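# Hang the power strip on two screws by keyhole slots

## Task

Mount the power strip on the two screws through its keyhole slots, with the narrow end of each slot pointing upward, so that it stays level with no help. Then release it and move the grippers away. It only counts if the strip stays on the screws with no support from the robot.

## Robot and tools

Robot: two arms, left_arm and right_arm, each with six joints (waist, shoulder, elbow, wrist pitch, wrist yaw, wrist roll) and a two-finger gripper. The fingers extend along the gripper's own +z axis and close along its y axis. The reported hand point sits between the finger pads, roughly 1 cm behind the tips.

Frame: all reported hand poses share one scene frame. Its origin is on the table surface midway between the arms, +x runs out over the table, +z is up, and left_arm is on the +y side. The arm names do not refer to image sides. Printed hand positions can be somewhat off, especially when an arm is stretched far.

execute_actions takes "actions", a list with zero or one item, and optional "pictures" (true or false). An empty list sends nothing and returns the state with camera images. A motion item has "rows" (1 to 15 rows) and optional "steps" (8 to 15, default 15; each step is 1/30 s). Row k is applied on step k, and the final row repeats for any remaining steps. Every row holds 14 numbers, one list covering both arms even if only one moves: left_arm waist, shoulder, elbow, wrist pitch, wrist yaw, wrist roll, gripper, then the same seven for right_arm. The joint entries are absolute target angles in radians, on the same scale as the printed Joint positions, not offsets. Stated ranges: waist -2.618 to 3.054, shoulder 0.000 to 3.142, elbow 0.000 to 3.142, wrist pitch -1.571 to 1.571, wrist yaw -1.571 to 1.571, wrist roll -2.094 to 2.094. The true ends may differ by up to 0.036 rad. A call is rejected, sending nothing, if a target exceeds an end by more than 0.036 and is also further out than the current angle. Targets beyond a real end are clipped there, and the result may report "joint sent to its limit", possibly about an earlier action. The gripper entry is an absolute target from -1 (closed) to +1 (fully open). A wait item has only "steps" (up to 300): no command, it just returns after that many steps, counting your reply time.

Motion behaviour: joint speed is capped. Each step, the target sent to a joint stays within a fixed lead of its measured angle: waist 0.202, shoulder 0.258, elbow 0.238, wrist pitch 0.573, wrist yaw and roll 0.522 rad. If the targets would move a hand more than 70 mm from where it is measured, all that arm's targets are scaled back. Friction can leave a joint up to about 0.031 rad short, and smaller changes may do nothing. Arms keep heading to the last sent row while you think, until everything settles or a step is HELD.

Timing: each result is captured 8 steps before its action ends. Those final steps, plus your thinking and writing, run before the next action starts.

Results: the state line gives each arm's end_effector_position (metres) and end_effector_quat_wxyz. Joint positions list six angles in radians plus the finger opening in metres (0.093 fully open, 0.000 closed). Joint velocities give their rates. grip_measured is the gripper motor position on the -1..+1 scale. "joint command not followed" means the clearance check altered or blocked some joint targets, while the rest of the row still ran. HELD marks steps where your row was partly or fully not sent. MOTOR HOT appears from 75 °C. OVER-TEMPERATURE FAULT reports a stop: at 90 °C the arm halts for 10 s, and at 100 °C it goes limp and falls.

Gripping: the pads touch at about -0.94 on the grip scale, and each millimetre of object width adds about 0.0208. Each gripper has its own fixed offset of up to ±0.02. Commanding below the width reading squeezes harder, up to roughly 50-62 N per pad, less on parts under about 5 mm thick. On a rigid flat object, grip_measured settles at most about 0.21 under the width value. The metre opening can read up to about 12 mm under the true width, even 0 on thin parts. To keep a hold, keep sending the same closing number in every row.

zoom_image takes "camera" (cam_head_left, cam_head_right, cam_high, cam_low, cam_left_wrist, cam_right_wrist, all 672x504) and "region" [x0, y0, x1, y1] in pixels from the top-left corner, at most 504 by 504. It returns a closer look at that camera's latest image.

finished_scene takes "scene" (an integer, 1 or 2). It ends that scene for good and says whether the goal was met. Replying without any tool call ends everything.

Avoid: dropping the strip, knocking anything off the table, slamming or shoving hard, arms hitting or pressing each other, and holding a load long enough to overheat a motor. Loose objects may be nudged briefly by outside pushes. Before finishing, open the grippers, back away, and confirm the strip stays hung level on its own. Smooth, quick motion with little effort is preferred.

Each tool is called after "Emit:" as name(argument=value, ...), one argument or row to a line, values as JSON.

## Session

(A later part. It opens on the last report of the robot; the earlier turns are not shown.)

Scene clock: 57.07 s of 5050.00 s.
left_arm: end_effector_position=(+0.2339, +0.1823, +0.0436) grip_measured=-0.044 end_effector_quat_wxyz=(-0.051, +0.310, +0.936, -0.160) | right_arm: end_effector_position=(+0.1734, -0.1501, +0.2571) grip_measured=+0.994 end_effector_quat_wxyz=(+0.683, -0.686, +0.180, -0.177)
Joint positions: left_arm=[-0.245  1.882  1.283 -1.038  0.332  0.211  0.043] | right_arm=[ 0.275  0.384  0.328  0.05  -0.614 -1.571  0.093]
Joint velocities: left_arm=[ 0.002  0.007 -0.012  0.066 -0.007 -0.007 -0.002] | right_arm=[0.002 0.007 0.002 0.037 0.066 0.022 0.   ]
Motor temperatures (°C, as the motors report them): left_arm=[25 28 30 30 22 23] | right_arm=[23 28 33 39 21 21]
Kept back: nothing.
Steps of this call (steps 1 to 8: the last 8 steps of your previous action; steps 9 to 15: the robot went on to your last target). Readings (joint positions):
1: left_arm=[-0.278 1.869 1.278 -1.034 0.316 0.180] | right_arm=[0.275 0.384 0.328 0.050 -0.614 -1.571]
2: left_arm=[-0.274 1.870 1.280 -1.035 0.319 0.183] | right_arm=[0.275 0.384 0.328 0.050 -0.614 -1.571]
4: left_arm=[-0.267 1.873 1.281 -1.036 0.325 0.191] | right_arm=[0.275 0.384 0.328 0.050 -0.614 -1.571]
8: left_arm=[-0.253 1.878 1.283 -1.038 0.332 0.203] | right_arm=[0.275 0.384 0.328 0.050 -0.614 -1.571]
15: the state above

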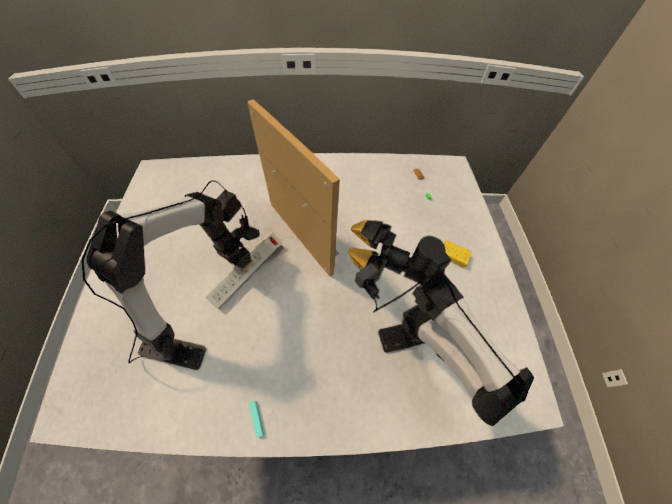

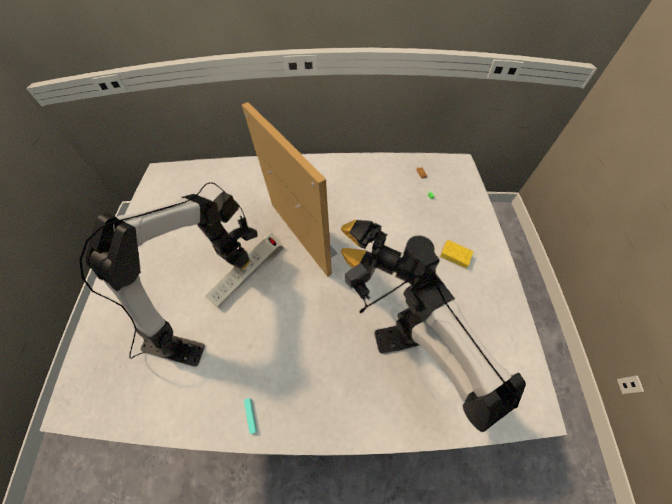

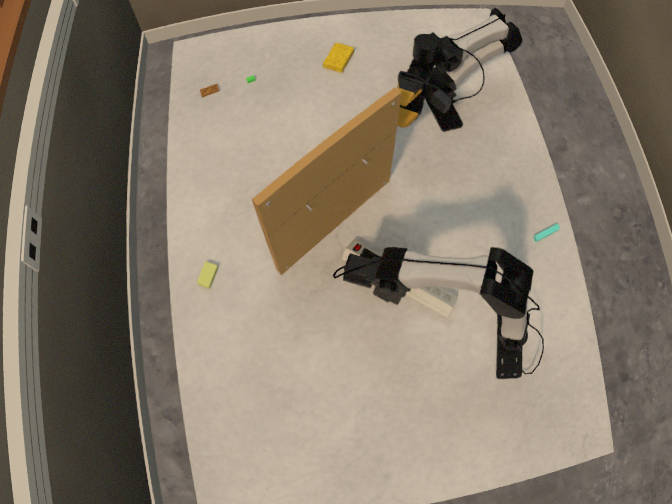

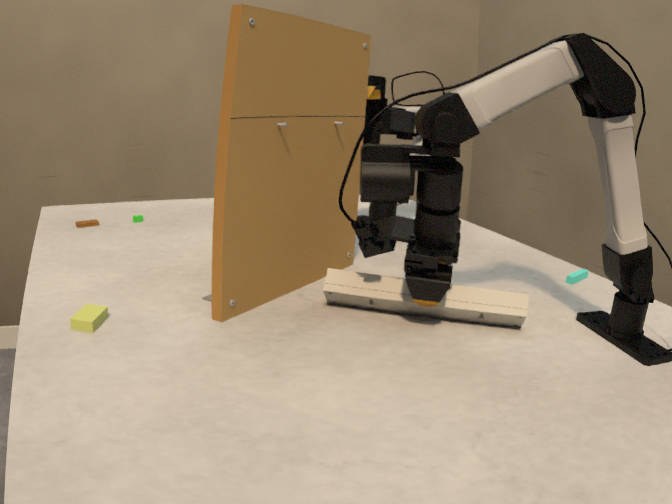

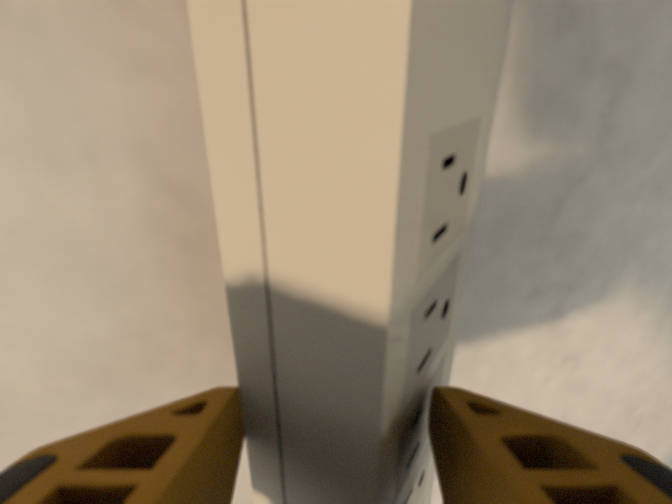

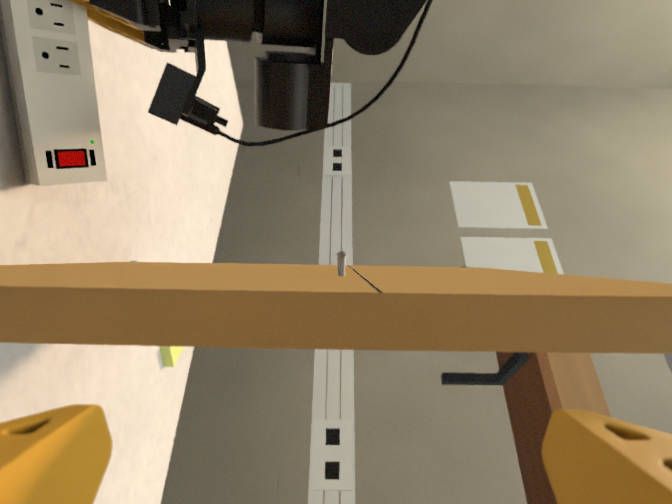

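Emit:
execute_actions(
  actions=[
    {"rows": [[-0.249,1.889,1.313,-1.047,0.354,0.218,-0.046,0.266,0.364,0.317,0.067,-0.627,-1.579,1],[-0.251,1.889,1.313,-1.047,0.354,0.218,-0.046,0.266,0.364,0.317,0.067,-0.627,-1.579,1],[-0.2535,1.889,1.313,-1.047,0.354,0.218,-0.046,0.266,0.364,0.317,0.067,-0.627,-1.579,1],[-0.256,1.889,1.313,-1.047,0.354,0.218,-0.046,0.266,0.364,0.317,0.067,-0.627,-1.579,1],[-0.2585,1.889,1.313,-1.047,0.354,0.218,-0.01,0.266,0.364,0.317,0.067,-0.627,-1.579,1],[-0.261,1.889,1.313,-1.047,0.354,0.218,0.025,0.266,0.364,0.317,0.067,-0.627,-1.579,1],[-0.2635,1.889,1.313,-1.047,0.354,0.218,0.058,0.266,0.364,0.317,0.067,-0.627,-1.579,1],[-0.266,1.889,1.313,-1.047,0.354,0.218,0.094,0.266,0.364,0.317,0.067,-0.627,-1.579,1],[-0.2685,1.889,1.313,-1.047,0.354,0.218,0.129,0.266,0.364,0.317,0.067,-0.627,-1.579,1],[-0.271,1.889,1.313,-1.047,0.354,0.218,0.162,0.266,0.364,0.317,0.067,-0.627,-1.579,1],[-0.273,1.89,1.313,-1.047,0.354,0.218,0.198,0.266,0.364,0.317,0.067,-0.627,-1.579,1],[-0.273,1.892,1.313,-1.047,0.354,0.218,0.233,0.266,0.364,0.317,0.067,-0.627,-1.579,1],[-0.273,1.8945,1.313,-1.047,0.354,0.218,0.266,0.266,0.364,0.317,0.067,-0.627,-1.579,1],[-0.273,1.8966,1.313,-1.047,0.354,0.218,0.266,0.266,0.364,0.317,0.067,-0.627,-1.579,1],[-0.273,1.8987,1.313,-1.047,0.354,0.218,0.275,0.266,0.364,0.317,0.067,-0.627,-1.579,1]], "steps": 15},
  ],
)

Emit:
execute_actions(
  actions=[
    {"rows": [[-0.273,1.9008,1.313,-1.047,0.354,0.218,0.29,0.266,0.364,0.317,0.067,-0.627,-1.579,1],[-0.273,1.9029,1.313,-1.047,0.354,0.218,0.306,0.266,0.364,0.317,0.067,-0.627,-1.579,1],[-0.273,1.905,1.313,-1.047,0.354,0.218,0.322,0.266,0.364,0.317,0.067,-0.627,-1.579,1],[-0.273,1.9071,1.313,-1.047,0.354,0.218,0.338,0.266,0.364,0.317,0.067,-0.627,-1.579,1],[-0.273,1.9092,1.313,-1.047,0.354,0.218,0.354,0.266,0.364,0.317,0.067,-0.627,-1.579,1],[-0.273,1.9113,1.313,-1.047,0.354,0.218,0.37,0.266,0.364,0.317,0.067,-0.627,-1.579,1],[-0.273,1.9134,1.313,-1.047,0.354,0.218,0.386,0.266,0.364,0.317,0.067,-0.627,-1.579,1],[-0.273,1.9155,1.313,-1.047,0.354,0.218,0.402,0.266,0.364,0.317,0.067,-0.627,-1.579,1],[-0.273,1.9176,1.313,-1.047,0.354,0.218,0.418,0.266,0.364,0.317,0.067,-0.627,-1.579,1],[-0.273,1.9197,1.313,-1.047,0.354,0.218,0.434,0.266,0.364,0.317,0.067,-0.627,-1.579,1],[-0.273,1.9218,1.313,-1.047,0.354,0.218,0.45,0.266,0.364,0.317,0.067,-0.627,-1.579,1],[-0.273,1.9239,1.313,-1.047,0.354,0.218,0.466,0.266,0.364,0.317,0.067,-0.627,-1.579,1],[-0.273,1.926,1.313,-1.047,0.354,0.218,0.482,0.266,0.364,0.317,0.067,-0.627,-1.579,1],[-0.273,1.9281,1.313,-1.047,0.354,0.218,0.498,0.266,0.364,0.317,0.067,-0.627,-1.579,1],[-0.273,1.9302,1.313,-1.047,0.354,0.218,0.514,0.266,0.364,0.317,0.067,-0.627,-1.579,1]], "steps": 15},
  ],
)

Emit:
execute_actions(
  actions=[
    {"rows": [[-0.273,1.9323,1.313,-1.047,0.354,0.218,0.53,0.266,0.364,0.317,0.067,-0.627,-1.579,1],[-0.273,1.9344,1.313,-1.047,0.354,0.218,0.546,0.266,0.364,0.317,0.067,-0.627,-1.579,1],[-0.273,1.9365,1.313,-1.047,0.354,0.218,0.562,0.266,0.364,0.317,0.067,-0.627,-1.579,1],[-0.273,1.9386,1.313,-1.047,0.354,0.218,0.578,0.266,0.364,0.317,0.067,-0.627,-1.579,1],[-0.273,1.9405,1.313,-1.047,0.354,0.218,0.594,0.266,0.364,0.317,0.067,-0.627,-1.579,1],[-0.273,1.942,1.313,-1.047,0.354,0.218,0.61,0.266,0.364,0.317,0.067,-0.627,-1.579,1],[-0.273,1.942,1.313,-1.047,0.354,0.218,0.625,0.266,0.364,0.317,0.067,-0.627,-1.579,1],[-0.273,1.942,1.313,-1.047,0.354,0.218,0.64,0.266,0.364,0.317,0.067,-0.627,-1.579,1]], "steps": 8},
  ],
)

Emit:
execute_actions(
  actions=[
    {"steps": 12},
  ],
  pictures=true,
)

Emit:
zoom_image(
  camera="cam_low",
  region=[320, 220, 540, 340],
)

Scene clock: 61.87 s of 5050.00 s.
left_arm: end_effector_position=(+0.2337, +0.1822, +0.0437) grip_measured=+0.040 end_effector_quat_wxyz=(-0.051, +0.311, +0.935, -0.161) | right_arm: end_effector_position=(+0.1734, -0.1501, +0.2571) grip_measured=+0.994 end_effector_quat_wxyz=(+0.683, -0.686, +0.180, -0.177)
Joint positions: left_arm=[-0.245  1.882  1.283 -1.038  0.333  0.212  0.047] | right_arm=[ 0.275  0.384  0.328  0.05  -0.614 -1.571  0.093]
Joint velocities: left_arm=[-0.002 -0.012 -0.002  0.007 -0.007 -0.095  0.031] | right_arm=[ 0.002  0.012  0.002  0.066 -0.081 -0.066 -0.   ]
Motor temperatures (°C, as the motors report them): left_arm=[25 29 30 30 22 23] | right_arm=[23 27 33 39 21 21]
Steps of this call (steps 1 to 15: the robot went on to your last target; steps 16 to 90: nothing new was sent; then 1.57 s passed at rest; steps 91 to 97: the first 7 steps of this action). Readings (joint positions):
91: left_arm=[-0.245 1.882 1.283 -1.038 0.332 0.212] | right_arm=[0.275 0.384 0.328 0.050 -0.614 -1.571]
92: left_arm=[-0.245 1.882 1.283 -1.038 0.332 0.212] | right_arm=[0.275 0.384 0.328 0.050 -0.614 -1.571]
94: left_arm=[-0.245 1.882 1.283 -1.038 0.332 0.212] | right_arm=[0.275 0.384 0.328 0.050 -0.614 -1.571]
97: the state above

Scene clock: 62.37 s of 5050.00 s.
left_arm: end_effector_position=(+0.2299, +0.1790, +0.0391) grip_measured=+0.376 end_effector_quat_wxyz=(-0.060, +0.316, +0.933, -0.160) | right_arm: end_effector_position=(+0.1734, -0.1501, +0.2571) grip_measured=+0.994 end_effector_quat_wxyz=(+0.683, -0.686, +0.180, -0.177)
Joint positions: left_arm=[-0.259  1.897  1.283 -1.039  0.333  0.213  0.063] | right_arm=[ 0.275  0.384  0.328  0.05  -0.614 -1.571  0.093]
Joint velocities: left_arm=[-0.037  0.085  0.032 -0.007  0.037  0.081  0.015] | right_arm=[ 0.002 -0.012 -0.012 -0.095  0.007  0.066  0.   ]
Motor temperatures (°C, as the motors report them): left_arm=[25 29 30 30 22 23] | right_arm=[23 27 33 39 21 21]
Steps of this call (steps 1 to 8: the last 8 steps of your previous action; steps 9 to 15: the first 7 steps of this action). Readings (joint positions):
9: left_arm=[-0.256 1.883 1.283 -1.039 0.329 0.213] | right_arm=[0.275 0.384 0.328 0.050 -0.614 -1.571]
10: left_arm=[-0.257 1.884 1.283 -1.039 0.330 0.213] | right_arm=[0.275 0.384 0.328 0.050 -0.614 -1.571]
12: left_arm=[-0.258 1.888 1.283 -1.039 0.331 0.213] | right_arm=[0.275 0.384 0.328 0.050 -0.614 -1.571]
15: the state above

Scene clock: 62.63 s of 5050.00 s.
left_arm: end_effector_position=(+0.2278, +0.1784, +0.0336) grip_measured=+0.504 end_effector_quat_wxyz=(-0.070, +0.315, +0.933, -0.161) | right_arm: end_effector_position=(+0.1734, -0.1501, +0.2571) grip_measured=+0.994 end_effector_quat_wxyz=(+0.683, -0.686, +0.180, -0.177)
Joint positions: left_arm=[-0.26   1.917  1.283 -1.039  0.34   0.213  0.069] | right_arm=[ 0.275  0.384  0.328  0.05  -0.614 -1.571  0.093]
Joint velocities: left_arm=[ 0.002  0.046  0.002  0.007 -0.022  0.007  0.016] | right_arm=[-0.027  0.002 -0.012 -0.022  0.007 -0.051 -0.001]
Motor temperatures (°C, as the motors report them): left_arm=[25 29 30 30 22 23] | right_arm=[23 27 33 39 21 21]
Kept back: the last 8 steps of this action.
Steps of this call (steps 1 to 8: the last 8 steps of your previous action). Readings (joint positions):
1: left_arm=[-0.259 1.900 1.283 -1.039 0.335 0.213] | right_arm=[0.275 0.384 0.328 0.050 -0.614 -1.571]
2: left_arm=[-0.260 1.903 1.283 -1.039 0.335 0.213] | right_arm=[0.275 0.384 0.328 0.050 -0.614 -1.571]
4: left_arm=[-0.260 1.908 1.283 -1.039 0.337 0.213] | right_arm=[0.275 0.384 0.328 0.050 -0.614 -1.571]
8: the state above

Scene clock: 63.03 s of 5050.00 s.
left_arm: end_effector_position=(+0.2265, +0.1787, +0.0289) grip_measured=+0.638 end_effector_quat_wxyz=(-0.078, +0.313, +0.933, -0.161) | right_arm: end_effector_position=(+0.1734, -0.1501, +0.2571) grip_measured=+0.994 end_effector_quat_wxyz=(+0.683, -0.686, +0.180, -0.177)
Joint positions: left_arm=[-0.26   1.933  1.283 -1.039  0.341  0.213  0.076] | right_arm=[ 0.275  0.384  0.328  0.05  -0.614 -1.571  0.093]
Joint velocities: left_arm=[-0.007  0.007 -0.002 -0.007 -0.022 -0.051  0.   ] | right_arm=[ 0.012 -0.007 -0.002 -0.037  0.066 -0.022 -0.   ]
Motor temperatures (°C, as the motors report them): left_arm=[25 29 30 30 22 23] | right_arm=[23 27 33 39 21 21]
Kept back: nothing.
Steps of this call (steps 1 to 8: the last 8 steps of your previous action; steps 9 to 12: the robot went on to your last target). Readings (joint positions):
1: left_arm=[-0.260 1.919 1.283 -1.039 0.340 0.213] | right_arm=[0.275 0.384 0.328 0.050 -0.614 -1.571]
2: left_arm=[-0.260 1.920 1.283 -1.039 0.340 0.213] | right_arm=[0.275 0.384 0.328 0.050 -0.614 -1.571]
4: left_arm=[-0.260 1.924 1.283 -1.039 0.341 0.213] | right_arm=[0.275 0.384 0.328 0.050 -0.614 -1.571]
8: left_arm=[-0.260 1.932 1.283 -1.039 0.341 0.213] | right_arm=[0.275 0.384 0.328 0.050 -0.614 -1.571]
12: the state above

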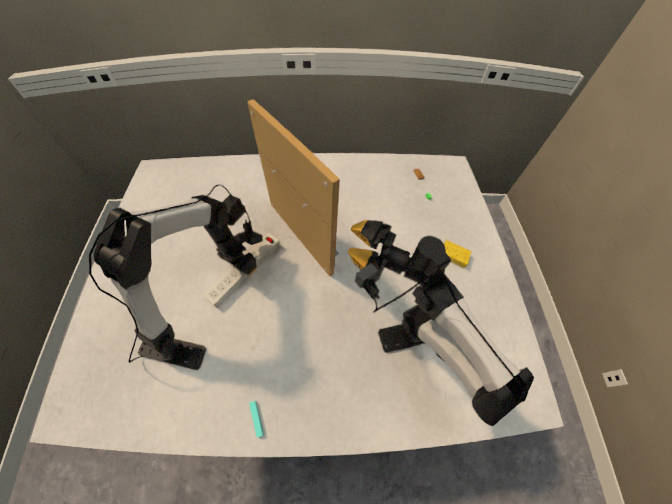

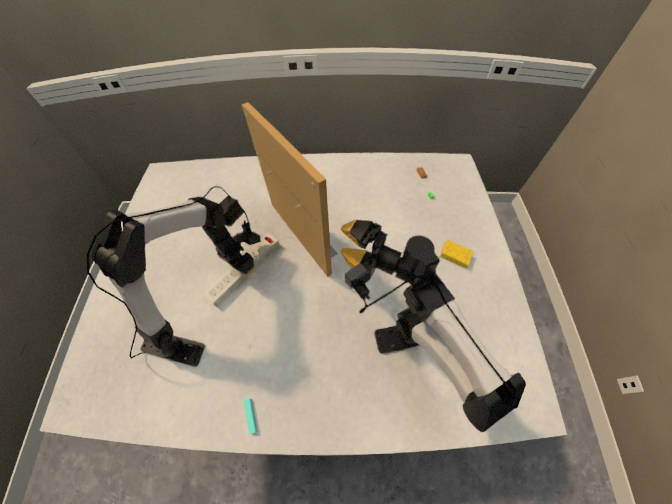

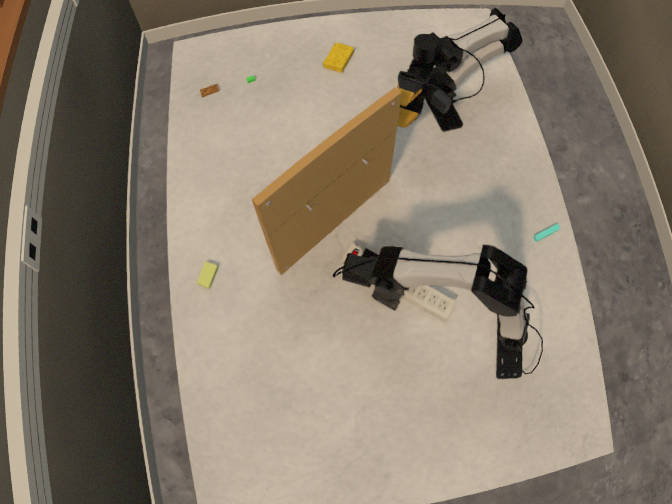

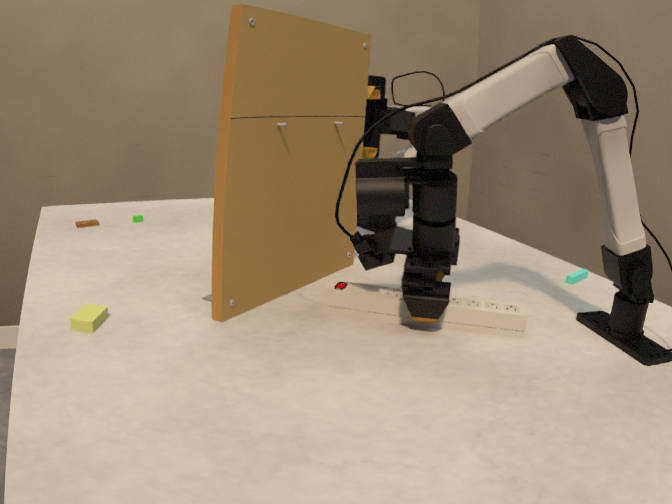

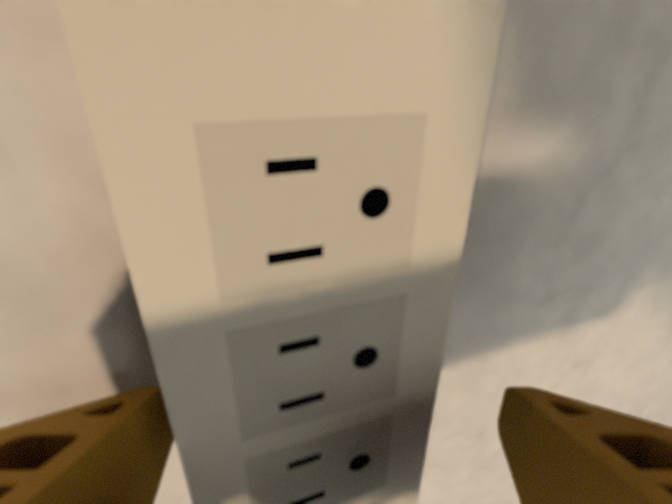

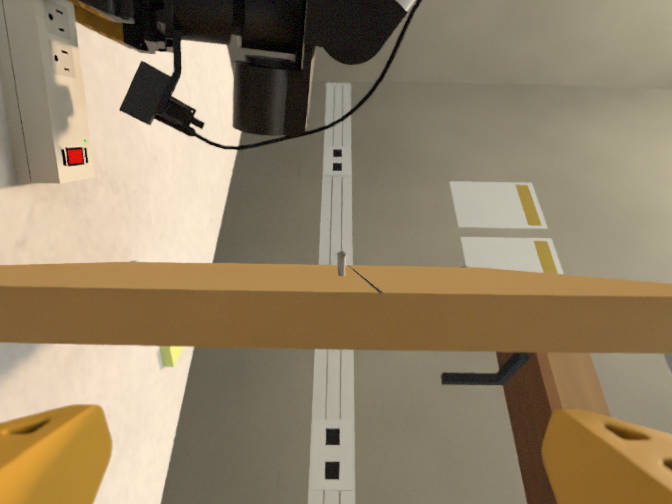

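Region (320, 220, 540, 340) of cam_low's 672x504 image, scaled by 2.291, with more detail than that image has; it fills the top 275 rows of this view, and the rest is white.

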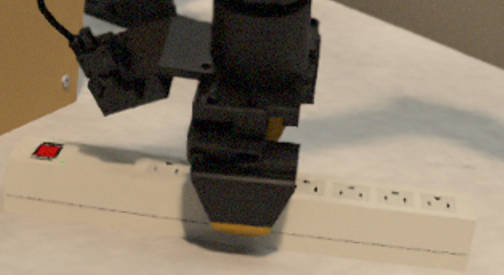

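Emit:
execute_actions(
  actions=[
    {"rows": [[-0.2737,1.9182,1.271,-1.028,0.2952,0.207,0.72,0.266,0.364,0.345,0.04,-0.627,-1.579,1],[-0.2784,1.916,1.2701,-1.0149,0.2584,0.1893,0.8,0.266,0.364,0.35,0.034,-0.627,-1.579,1],[-0.2858,1.9126,1.2674,-1.0007,0.2195,0.1699,0.87,0.266,0.364,0.354,0.028,-0.627,-1.579,1],[-0.2953,1.9082,1.2633,-0.9856,0.18,0.1495,0.92,0.266,0.364,0.358,0.022,-0.627,-1.579,1],[-0.3066,1.903,1.258,-0.9703,0.1401,0.1288,0.92,0.266,0.364,0.363,0.016,-0.627,-1.579,1],[-0.3191,1.8972,1.2518,-0.9549,0.1012,0.1078,0.92,0.266,0.364,0.368,0.01,-0.627,-1.579,1],[-0.3326,1.8909,1.2447,-0.9398,0.0644,0.0874,0.92,0.266,0.364,0.373,0.004,-0.627,-1.579,1],[-0.3465,1.8845,1.2372,-0.9256,0.0306,0.0681,0.92,0.266,0.364,0.378,-0.002,-0.627,-1.579,1],[-0.3604,1.8781,1.2295,-0.9125,0.0006,0.0504,0.92,0.266,0.364,0.383,-0.008,-0.627,-1.579,1],[-0.3739,1.8718,1.2218,-0.9009,-0.0239,0.0346,0.92,0.266,0.364,0.388,-0.013,-0.627,-1.579,1],[-0.3864,1.866,1.2143,-0.8914,-0.0427,0.0217,0.92,0.266,0.364,0.393,-0.017,-0.627,-1.579,1],[-0.3977,1.8608,1.2072,-0.8841,-0.0546,0.0119,0.92,0.266,0.364,0.398,-0.02,-0.627,-1.579,1],[-0.4072,1.8564,1.201,-0.8795,-0.0584,0.0056,0.92,0.266,0.364,0.402,-0.022,-0.627,-1.579,1],[-0.4146,1.853,1.1957,-0.878,-0.0533,0.0037,0.92,0.266,0.364,0.405,-0.022,-0.627,-1.579,1],[-0.4193,1.8508,1.1916,-0.88,-0.0383,0.0063,0.92,0.266,0.364,0.408,-0.022,-0.627,-1.579,1]], "steps": 15},
  ],
)

Emit:
execute_actions(
  actions=[
    {"rows": [[-0.421,1.85,1.1889,-0.8858,-0.012,0.0142,0.85,0.266,0.364,0.408,-0.022,-0.627,-1.579,1],[-0.421,1.85,1.188,-0.896,-0.012,0.028,0.75,0.266,0.364,0.408,-0.022,-0.627,-1.579,1],[-0.421,1.85,1.188,-0.896,-0.012,0.028,0.65,0.266,0.364,0.408,-0.022,-0.627,-1.579,1],[-0.421,1.85,1.188,-0.896,-0.012,0.028,0.55,0.266,0.364,0.408,-0.022,-0.627,-1.579,1],[-0.421,1.85,1.188,-0.896,-0.012,0.028,0.45,0.266,0.364,0.408,-0.022,-0.627,-1.579,1]], "steps": 8},
  ],
)

Emit:
execute_actions(
  actions=[
    {"steps": 9},
  ],
  pictures=true,
)

Emit:
zoom_image(
  camera="cam_low",
  region=[320, 220, 540, 340],
)

Scene clock: 68.07 s of 5050.00 s.
left_arm: end_effector_position=(+0.2373, +0.1865, +0.0217) grip_measured=+0.918 end_effector_quat_wxyz=(-0.054, +0.312, +0.944, -0.093) | right_arm: end_effector_position=(+0.1728, -0.1503, +0.2571) grip_measured=+0.994 end_effector_quat_wxyz=(+0.679, -0.689, +0.184, -0.173)
Joint positions: left_arm=[-0.294  1.927  1.276 -0.995  0.202  0.156  0.089] | right_arm=[ 0.275  0.384  0.34   0.022 -0.614 -1.572  0.093]
Joint velocities: left_arm=[-0.335 -0.144 -0.193  0.359 -0.945 -0.418  0.   ] | right_arm=[-0.002 -0.002  0.178 -0.125 -0.022 -0.037  0.   ]
Motor temperatures (°C, as the motors report them): left_arm=[25 29 31 30 22 23] | right_arm=[23 27 33 39 21 21]
Steps of this call (steps 1 to 30: the robot went on to your last target; steps 31 to 90: nothing new was sent; then 1.80 s passed at rest; steps 91 to 97: the first 7 steps of this action). Readings (joint positions):
91: left_arm=[-0.260 1.933 1.283 -1.039 0.337 0.213] | right_arm=[0.275 0.384 0.328 0.049 -0.614 -1.571]
92: left_arm=[-0.261 1.933 1.283 -1.038 0.326 0.210] | right_arm=[0.275 0.384 0.328 0.048 -0.614 -1.571]
94: left_arm=[-0.267 1.933 1.283 -1.028 0.287 0.195] | right_arm=[0.275 0.384 0.329 0.040 -0.614 -1.571]
97: the state above

Scene clock: 68.33 s of 5050.00 s.
left_arm: end_effector_position=(+0.2385, +0.1828, +0.0201) grip_measured=+0.918 end_effector_quat_wxyz=(-0.002, +0.315, +0.949, -0.005) | right_arm: end_effector_position=(+0.1708, -0.1513, +0.2693) grip_measured=+0.994 end_effector_quat_wxyz=(+0.681, -0.687, +0.181, -0.176)
Joint positions: left_arm=[-0.399  1.878  1.22  -0.914  0.01   0.045  0.089] | right_arm=[ 0.275  0.384  0.382 -0.009 -0.614 -1.572  0.093]
Joint velocities: left_arm=[-0.242 -0.11  -0.149  0.154 -0.286 -0.256 -0.001] | right_arm=[ 0.012 -0.012  0.09  -0.11  -0.081  0.037 -0.   ]
Motor temperatures (°C, as the motors report them): left_arm=[25 29 31 30 22 23] | right_arm=[23 27 33 39 21 21]
Kept back: the last 8 steps of this action.
Steps of this call (steps 1 to 8: the last 8 steps of your previous action). Readings (joint positions):
1: left_arm=[-0.307 1.922 1.269 -0.983 0.171 0.140] | right_arm=[0.275 0.384 0.346 0.017 -0.614 -1.572]
2: left_arm=[-0.322 1.915 1.261 -0.971 0.140 0.124] | right_arm=[0.275 0.384 0.352 0.013 -0.614 -1.572]
4: left_arm=[-0.351 1.901 1.246 -0.948 0.082 0.093] | right_arm=[0.275 0.384 0.363 0.004 -0.614 -1.572]
8: the state above

Scene clock: 68.63 s of 5050.00 s.
left_arm: end_effector_position=(+0.2346, +0.1819, +0.0191) grip_measured=+0.452 end_effector_quat_wxyz=(-0.002, +0.316, +0.949, -0.000) | right_arm: end_effector_position=(+0.1705, -0.1514, +0.2702) grip_measured=+0.994 end_effector_quat_wxyz=(+0.681, -0.688, +0.182, -0.175)
Joint positions: left_arm=[-0.413  1.872  1.206 -0.908  0.001  0.035  0.067] | right_arm=[ 0.275  0.384  0.388 -0.018 -0.614 -1.572  0.093]
Joint velocities: left_arm=[-0.007  0.002 -0.002  0.022  0.022  0.007 -0.001] | right_arm=[-0.012  0.012 -0.002 -0.081 -0.066  0.022 -0.   ]
Motor temperatures (°C, as the motors report them): left_arm=[25 29 30 30 22 23] | right_arm=[23 27 33 39 21 21]
Kept back: nothing.
Steps of this call (steps 1 to 8: the last 8 steps of your previous action; step 9: the robot went on to your last target). Readings (joint positions):
1: left_arm=[-0.406 1.875 1.215 -0.910 0.007 0.040] | right_arm=[0.275 0.384 0.385 -0.011 -0.614 -1.572]
2: left_arm=[-0.410 1.873 1.212 -0.909 0.007 0.038] | right_arm=[0.275 0.384 0.387 -0.012 -0.614 -1.572]
4: left_arm=[-0.413 1.872 1.209 -0.908 0.005 0.037] | right_arm=[0.275 0.384 0.388 -0.014 -0.614 -1.572]
8: left_arm=[-0.413 1.872 1.206 -0.908 0.002 0.035] | right_arm=[0.275 0.384 0.388 -0.018 -0.614 -1.572]
9: the state above

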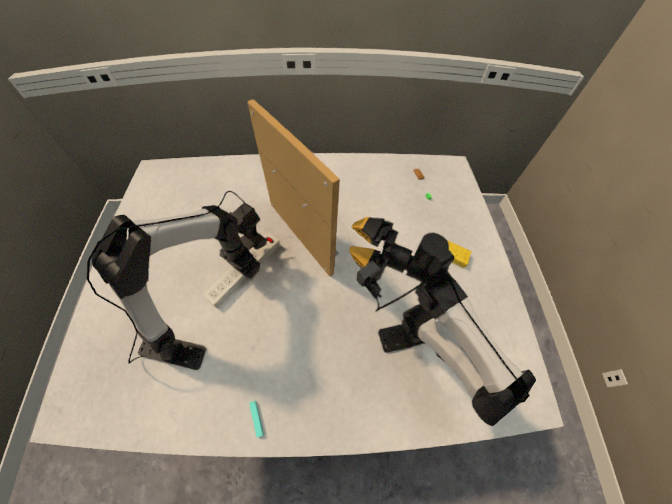

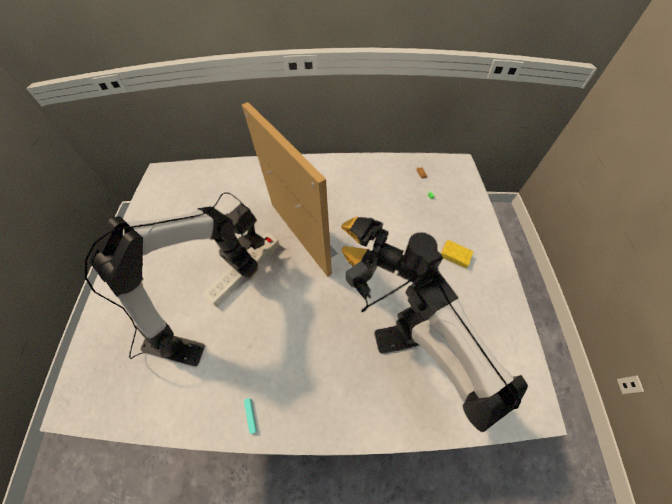

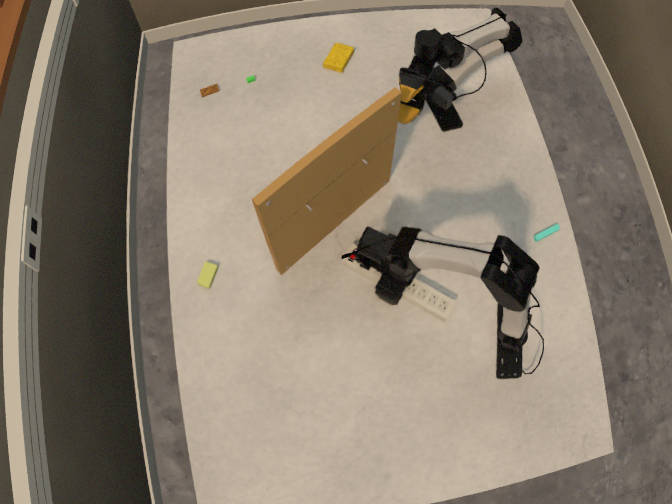

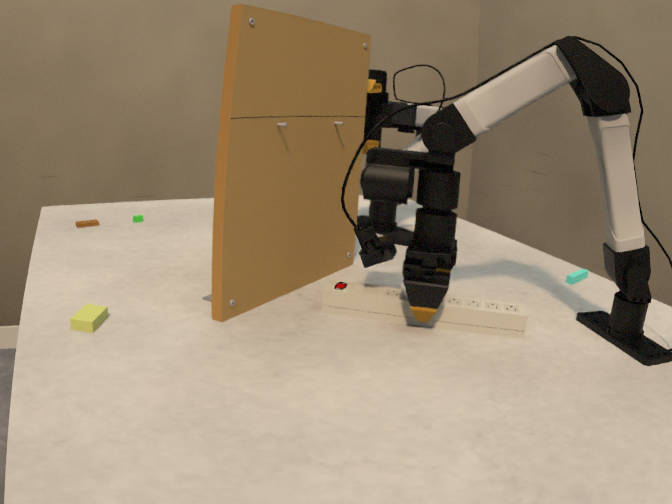

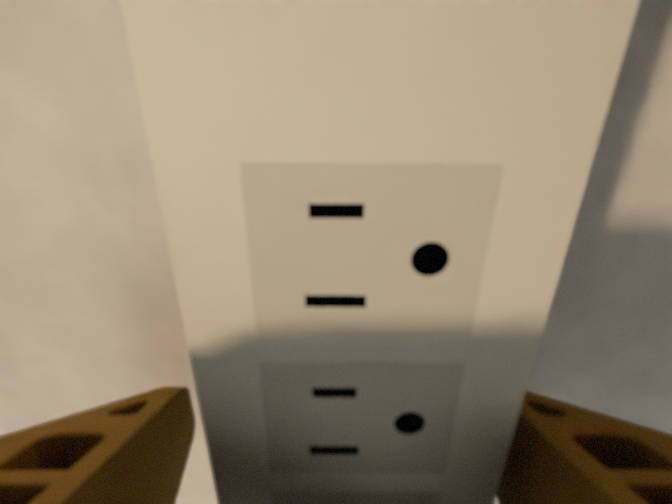

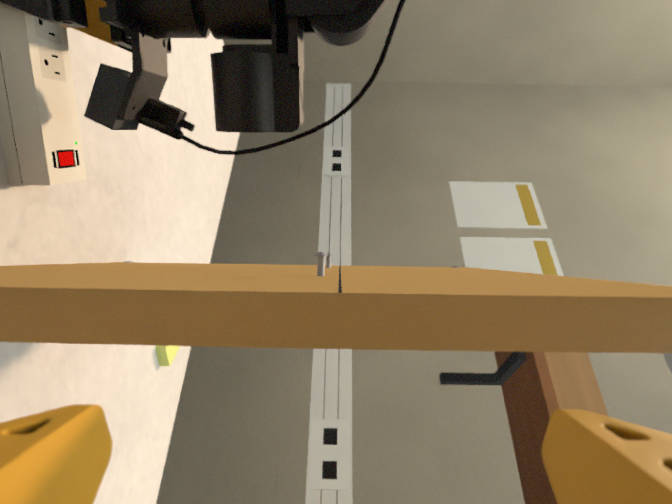

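Region (320, 220, 540, 340) of cam_low's 672x504 image, scaled by 2.291, with more detail than that image has; it fills the top 275 rows of this view, and the rest is white.

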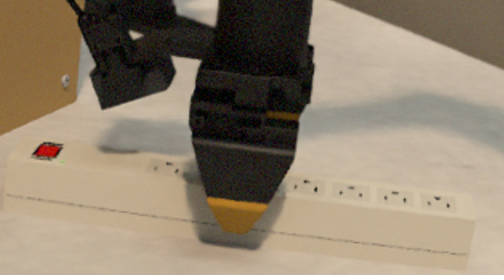

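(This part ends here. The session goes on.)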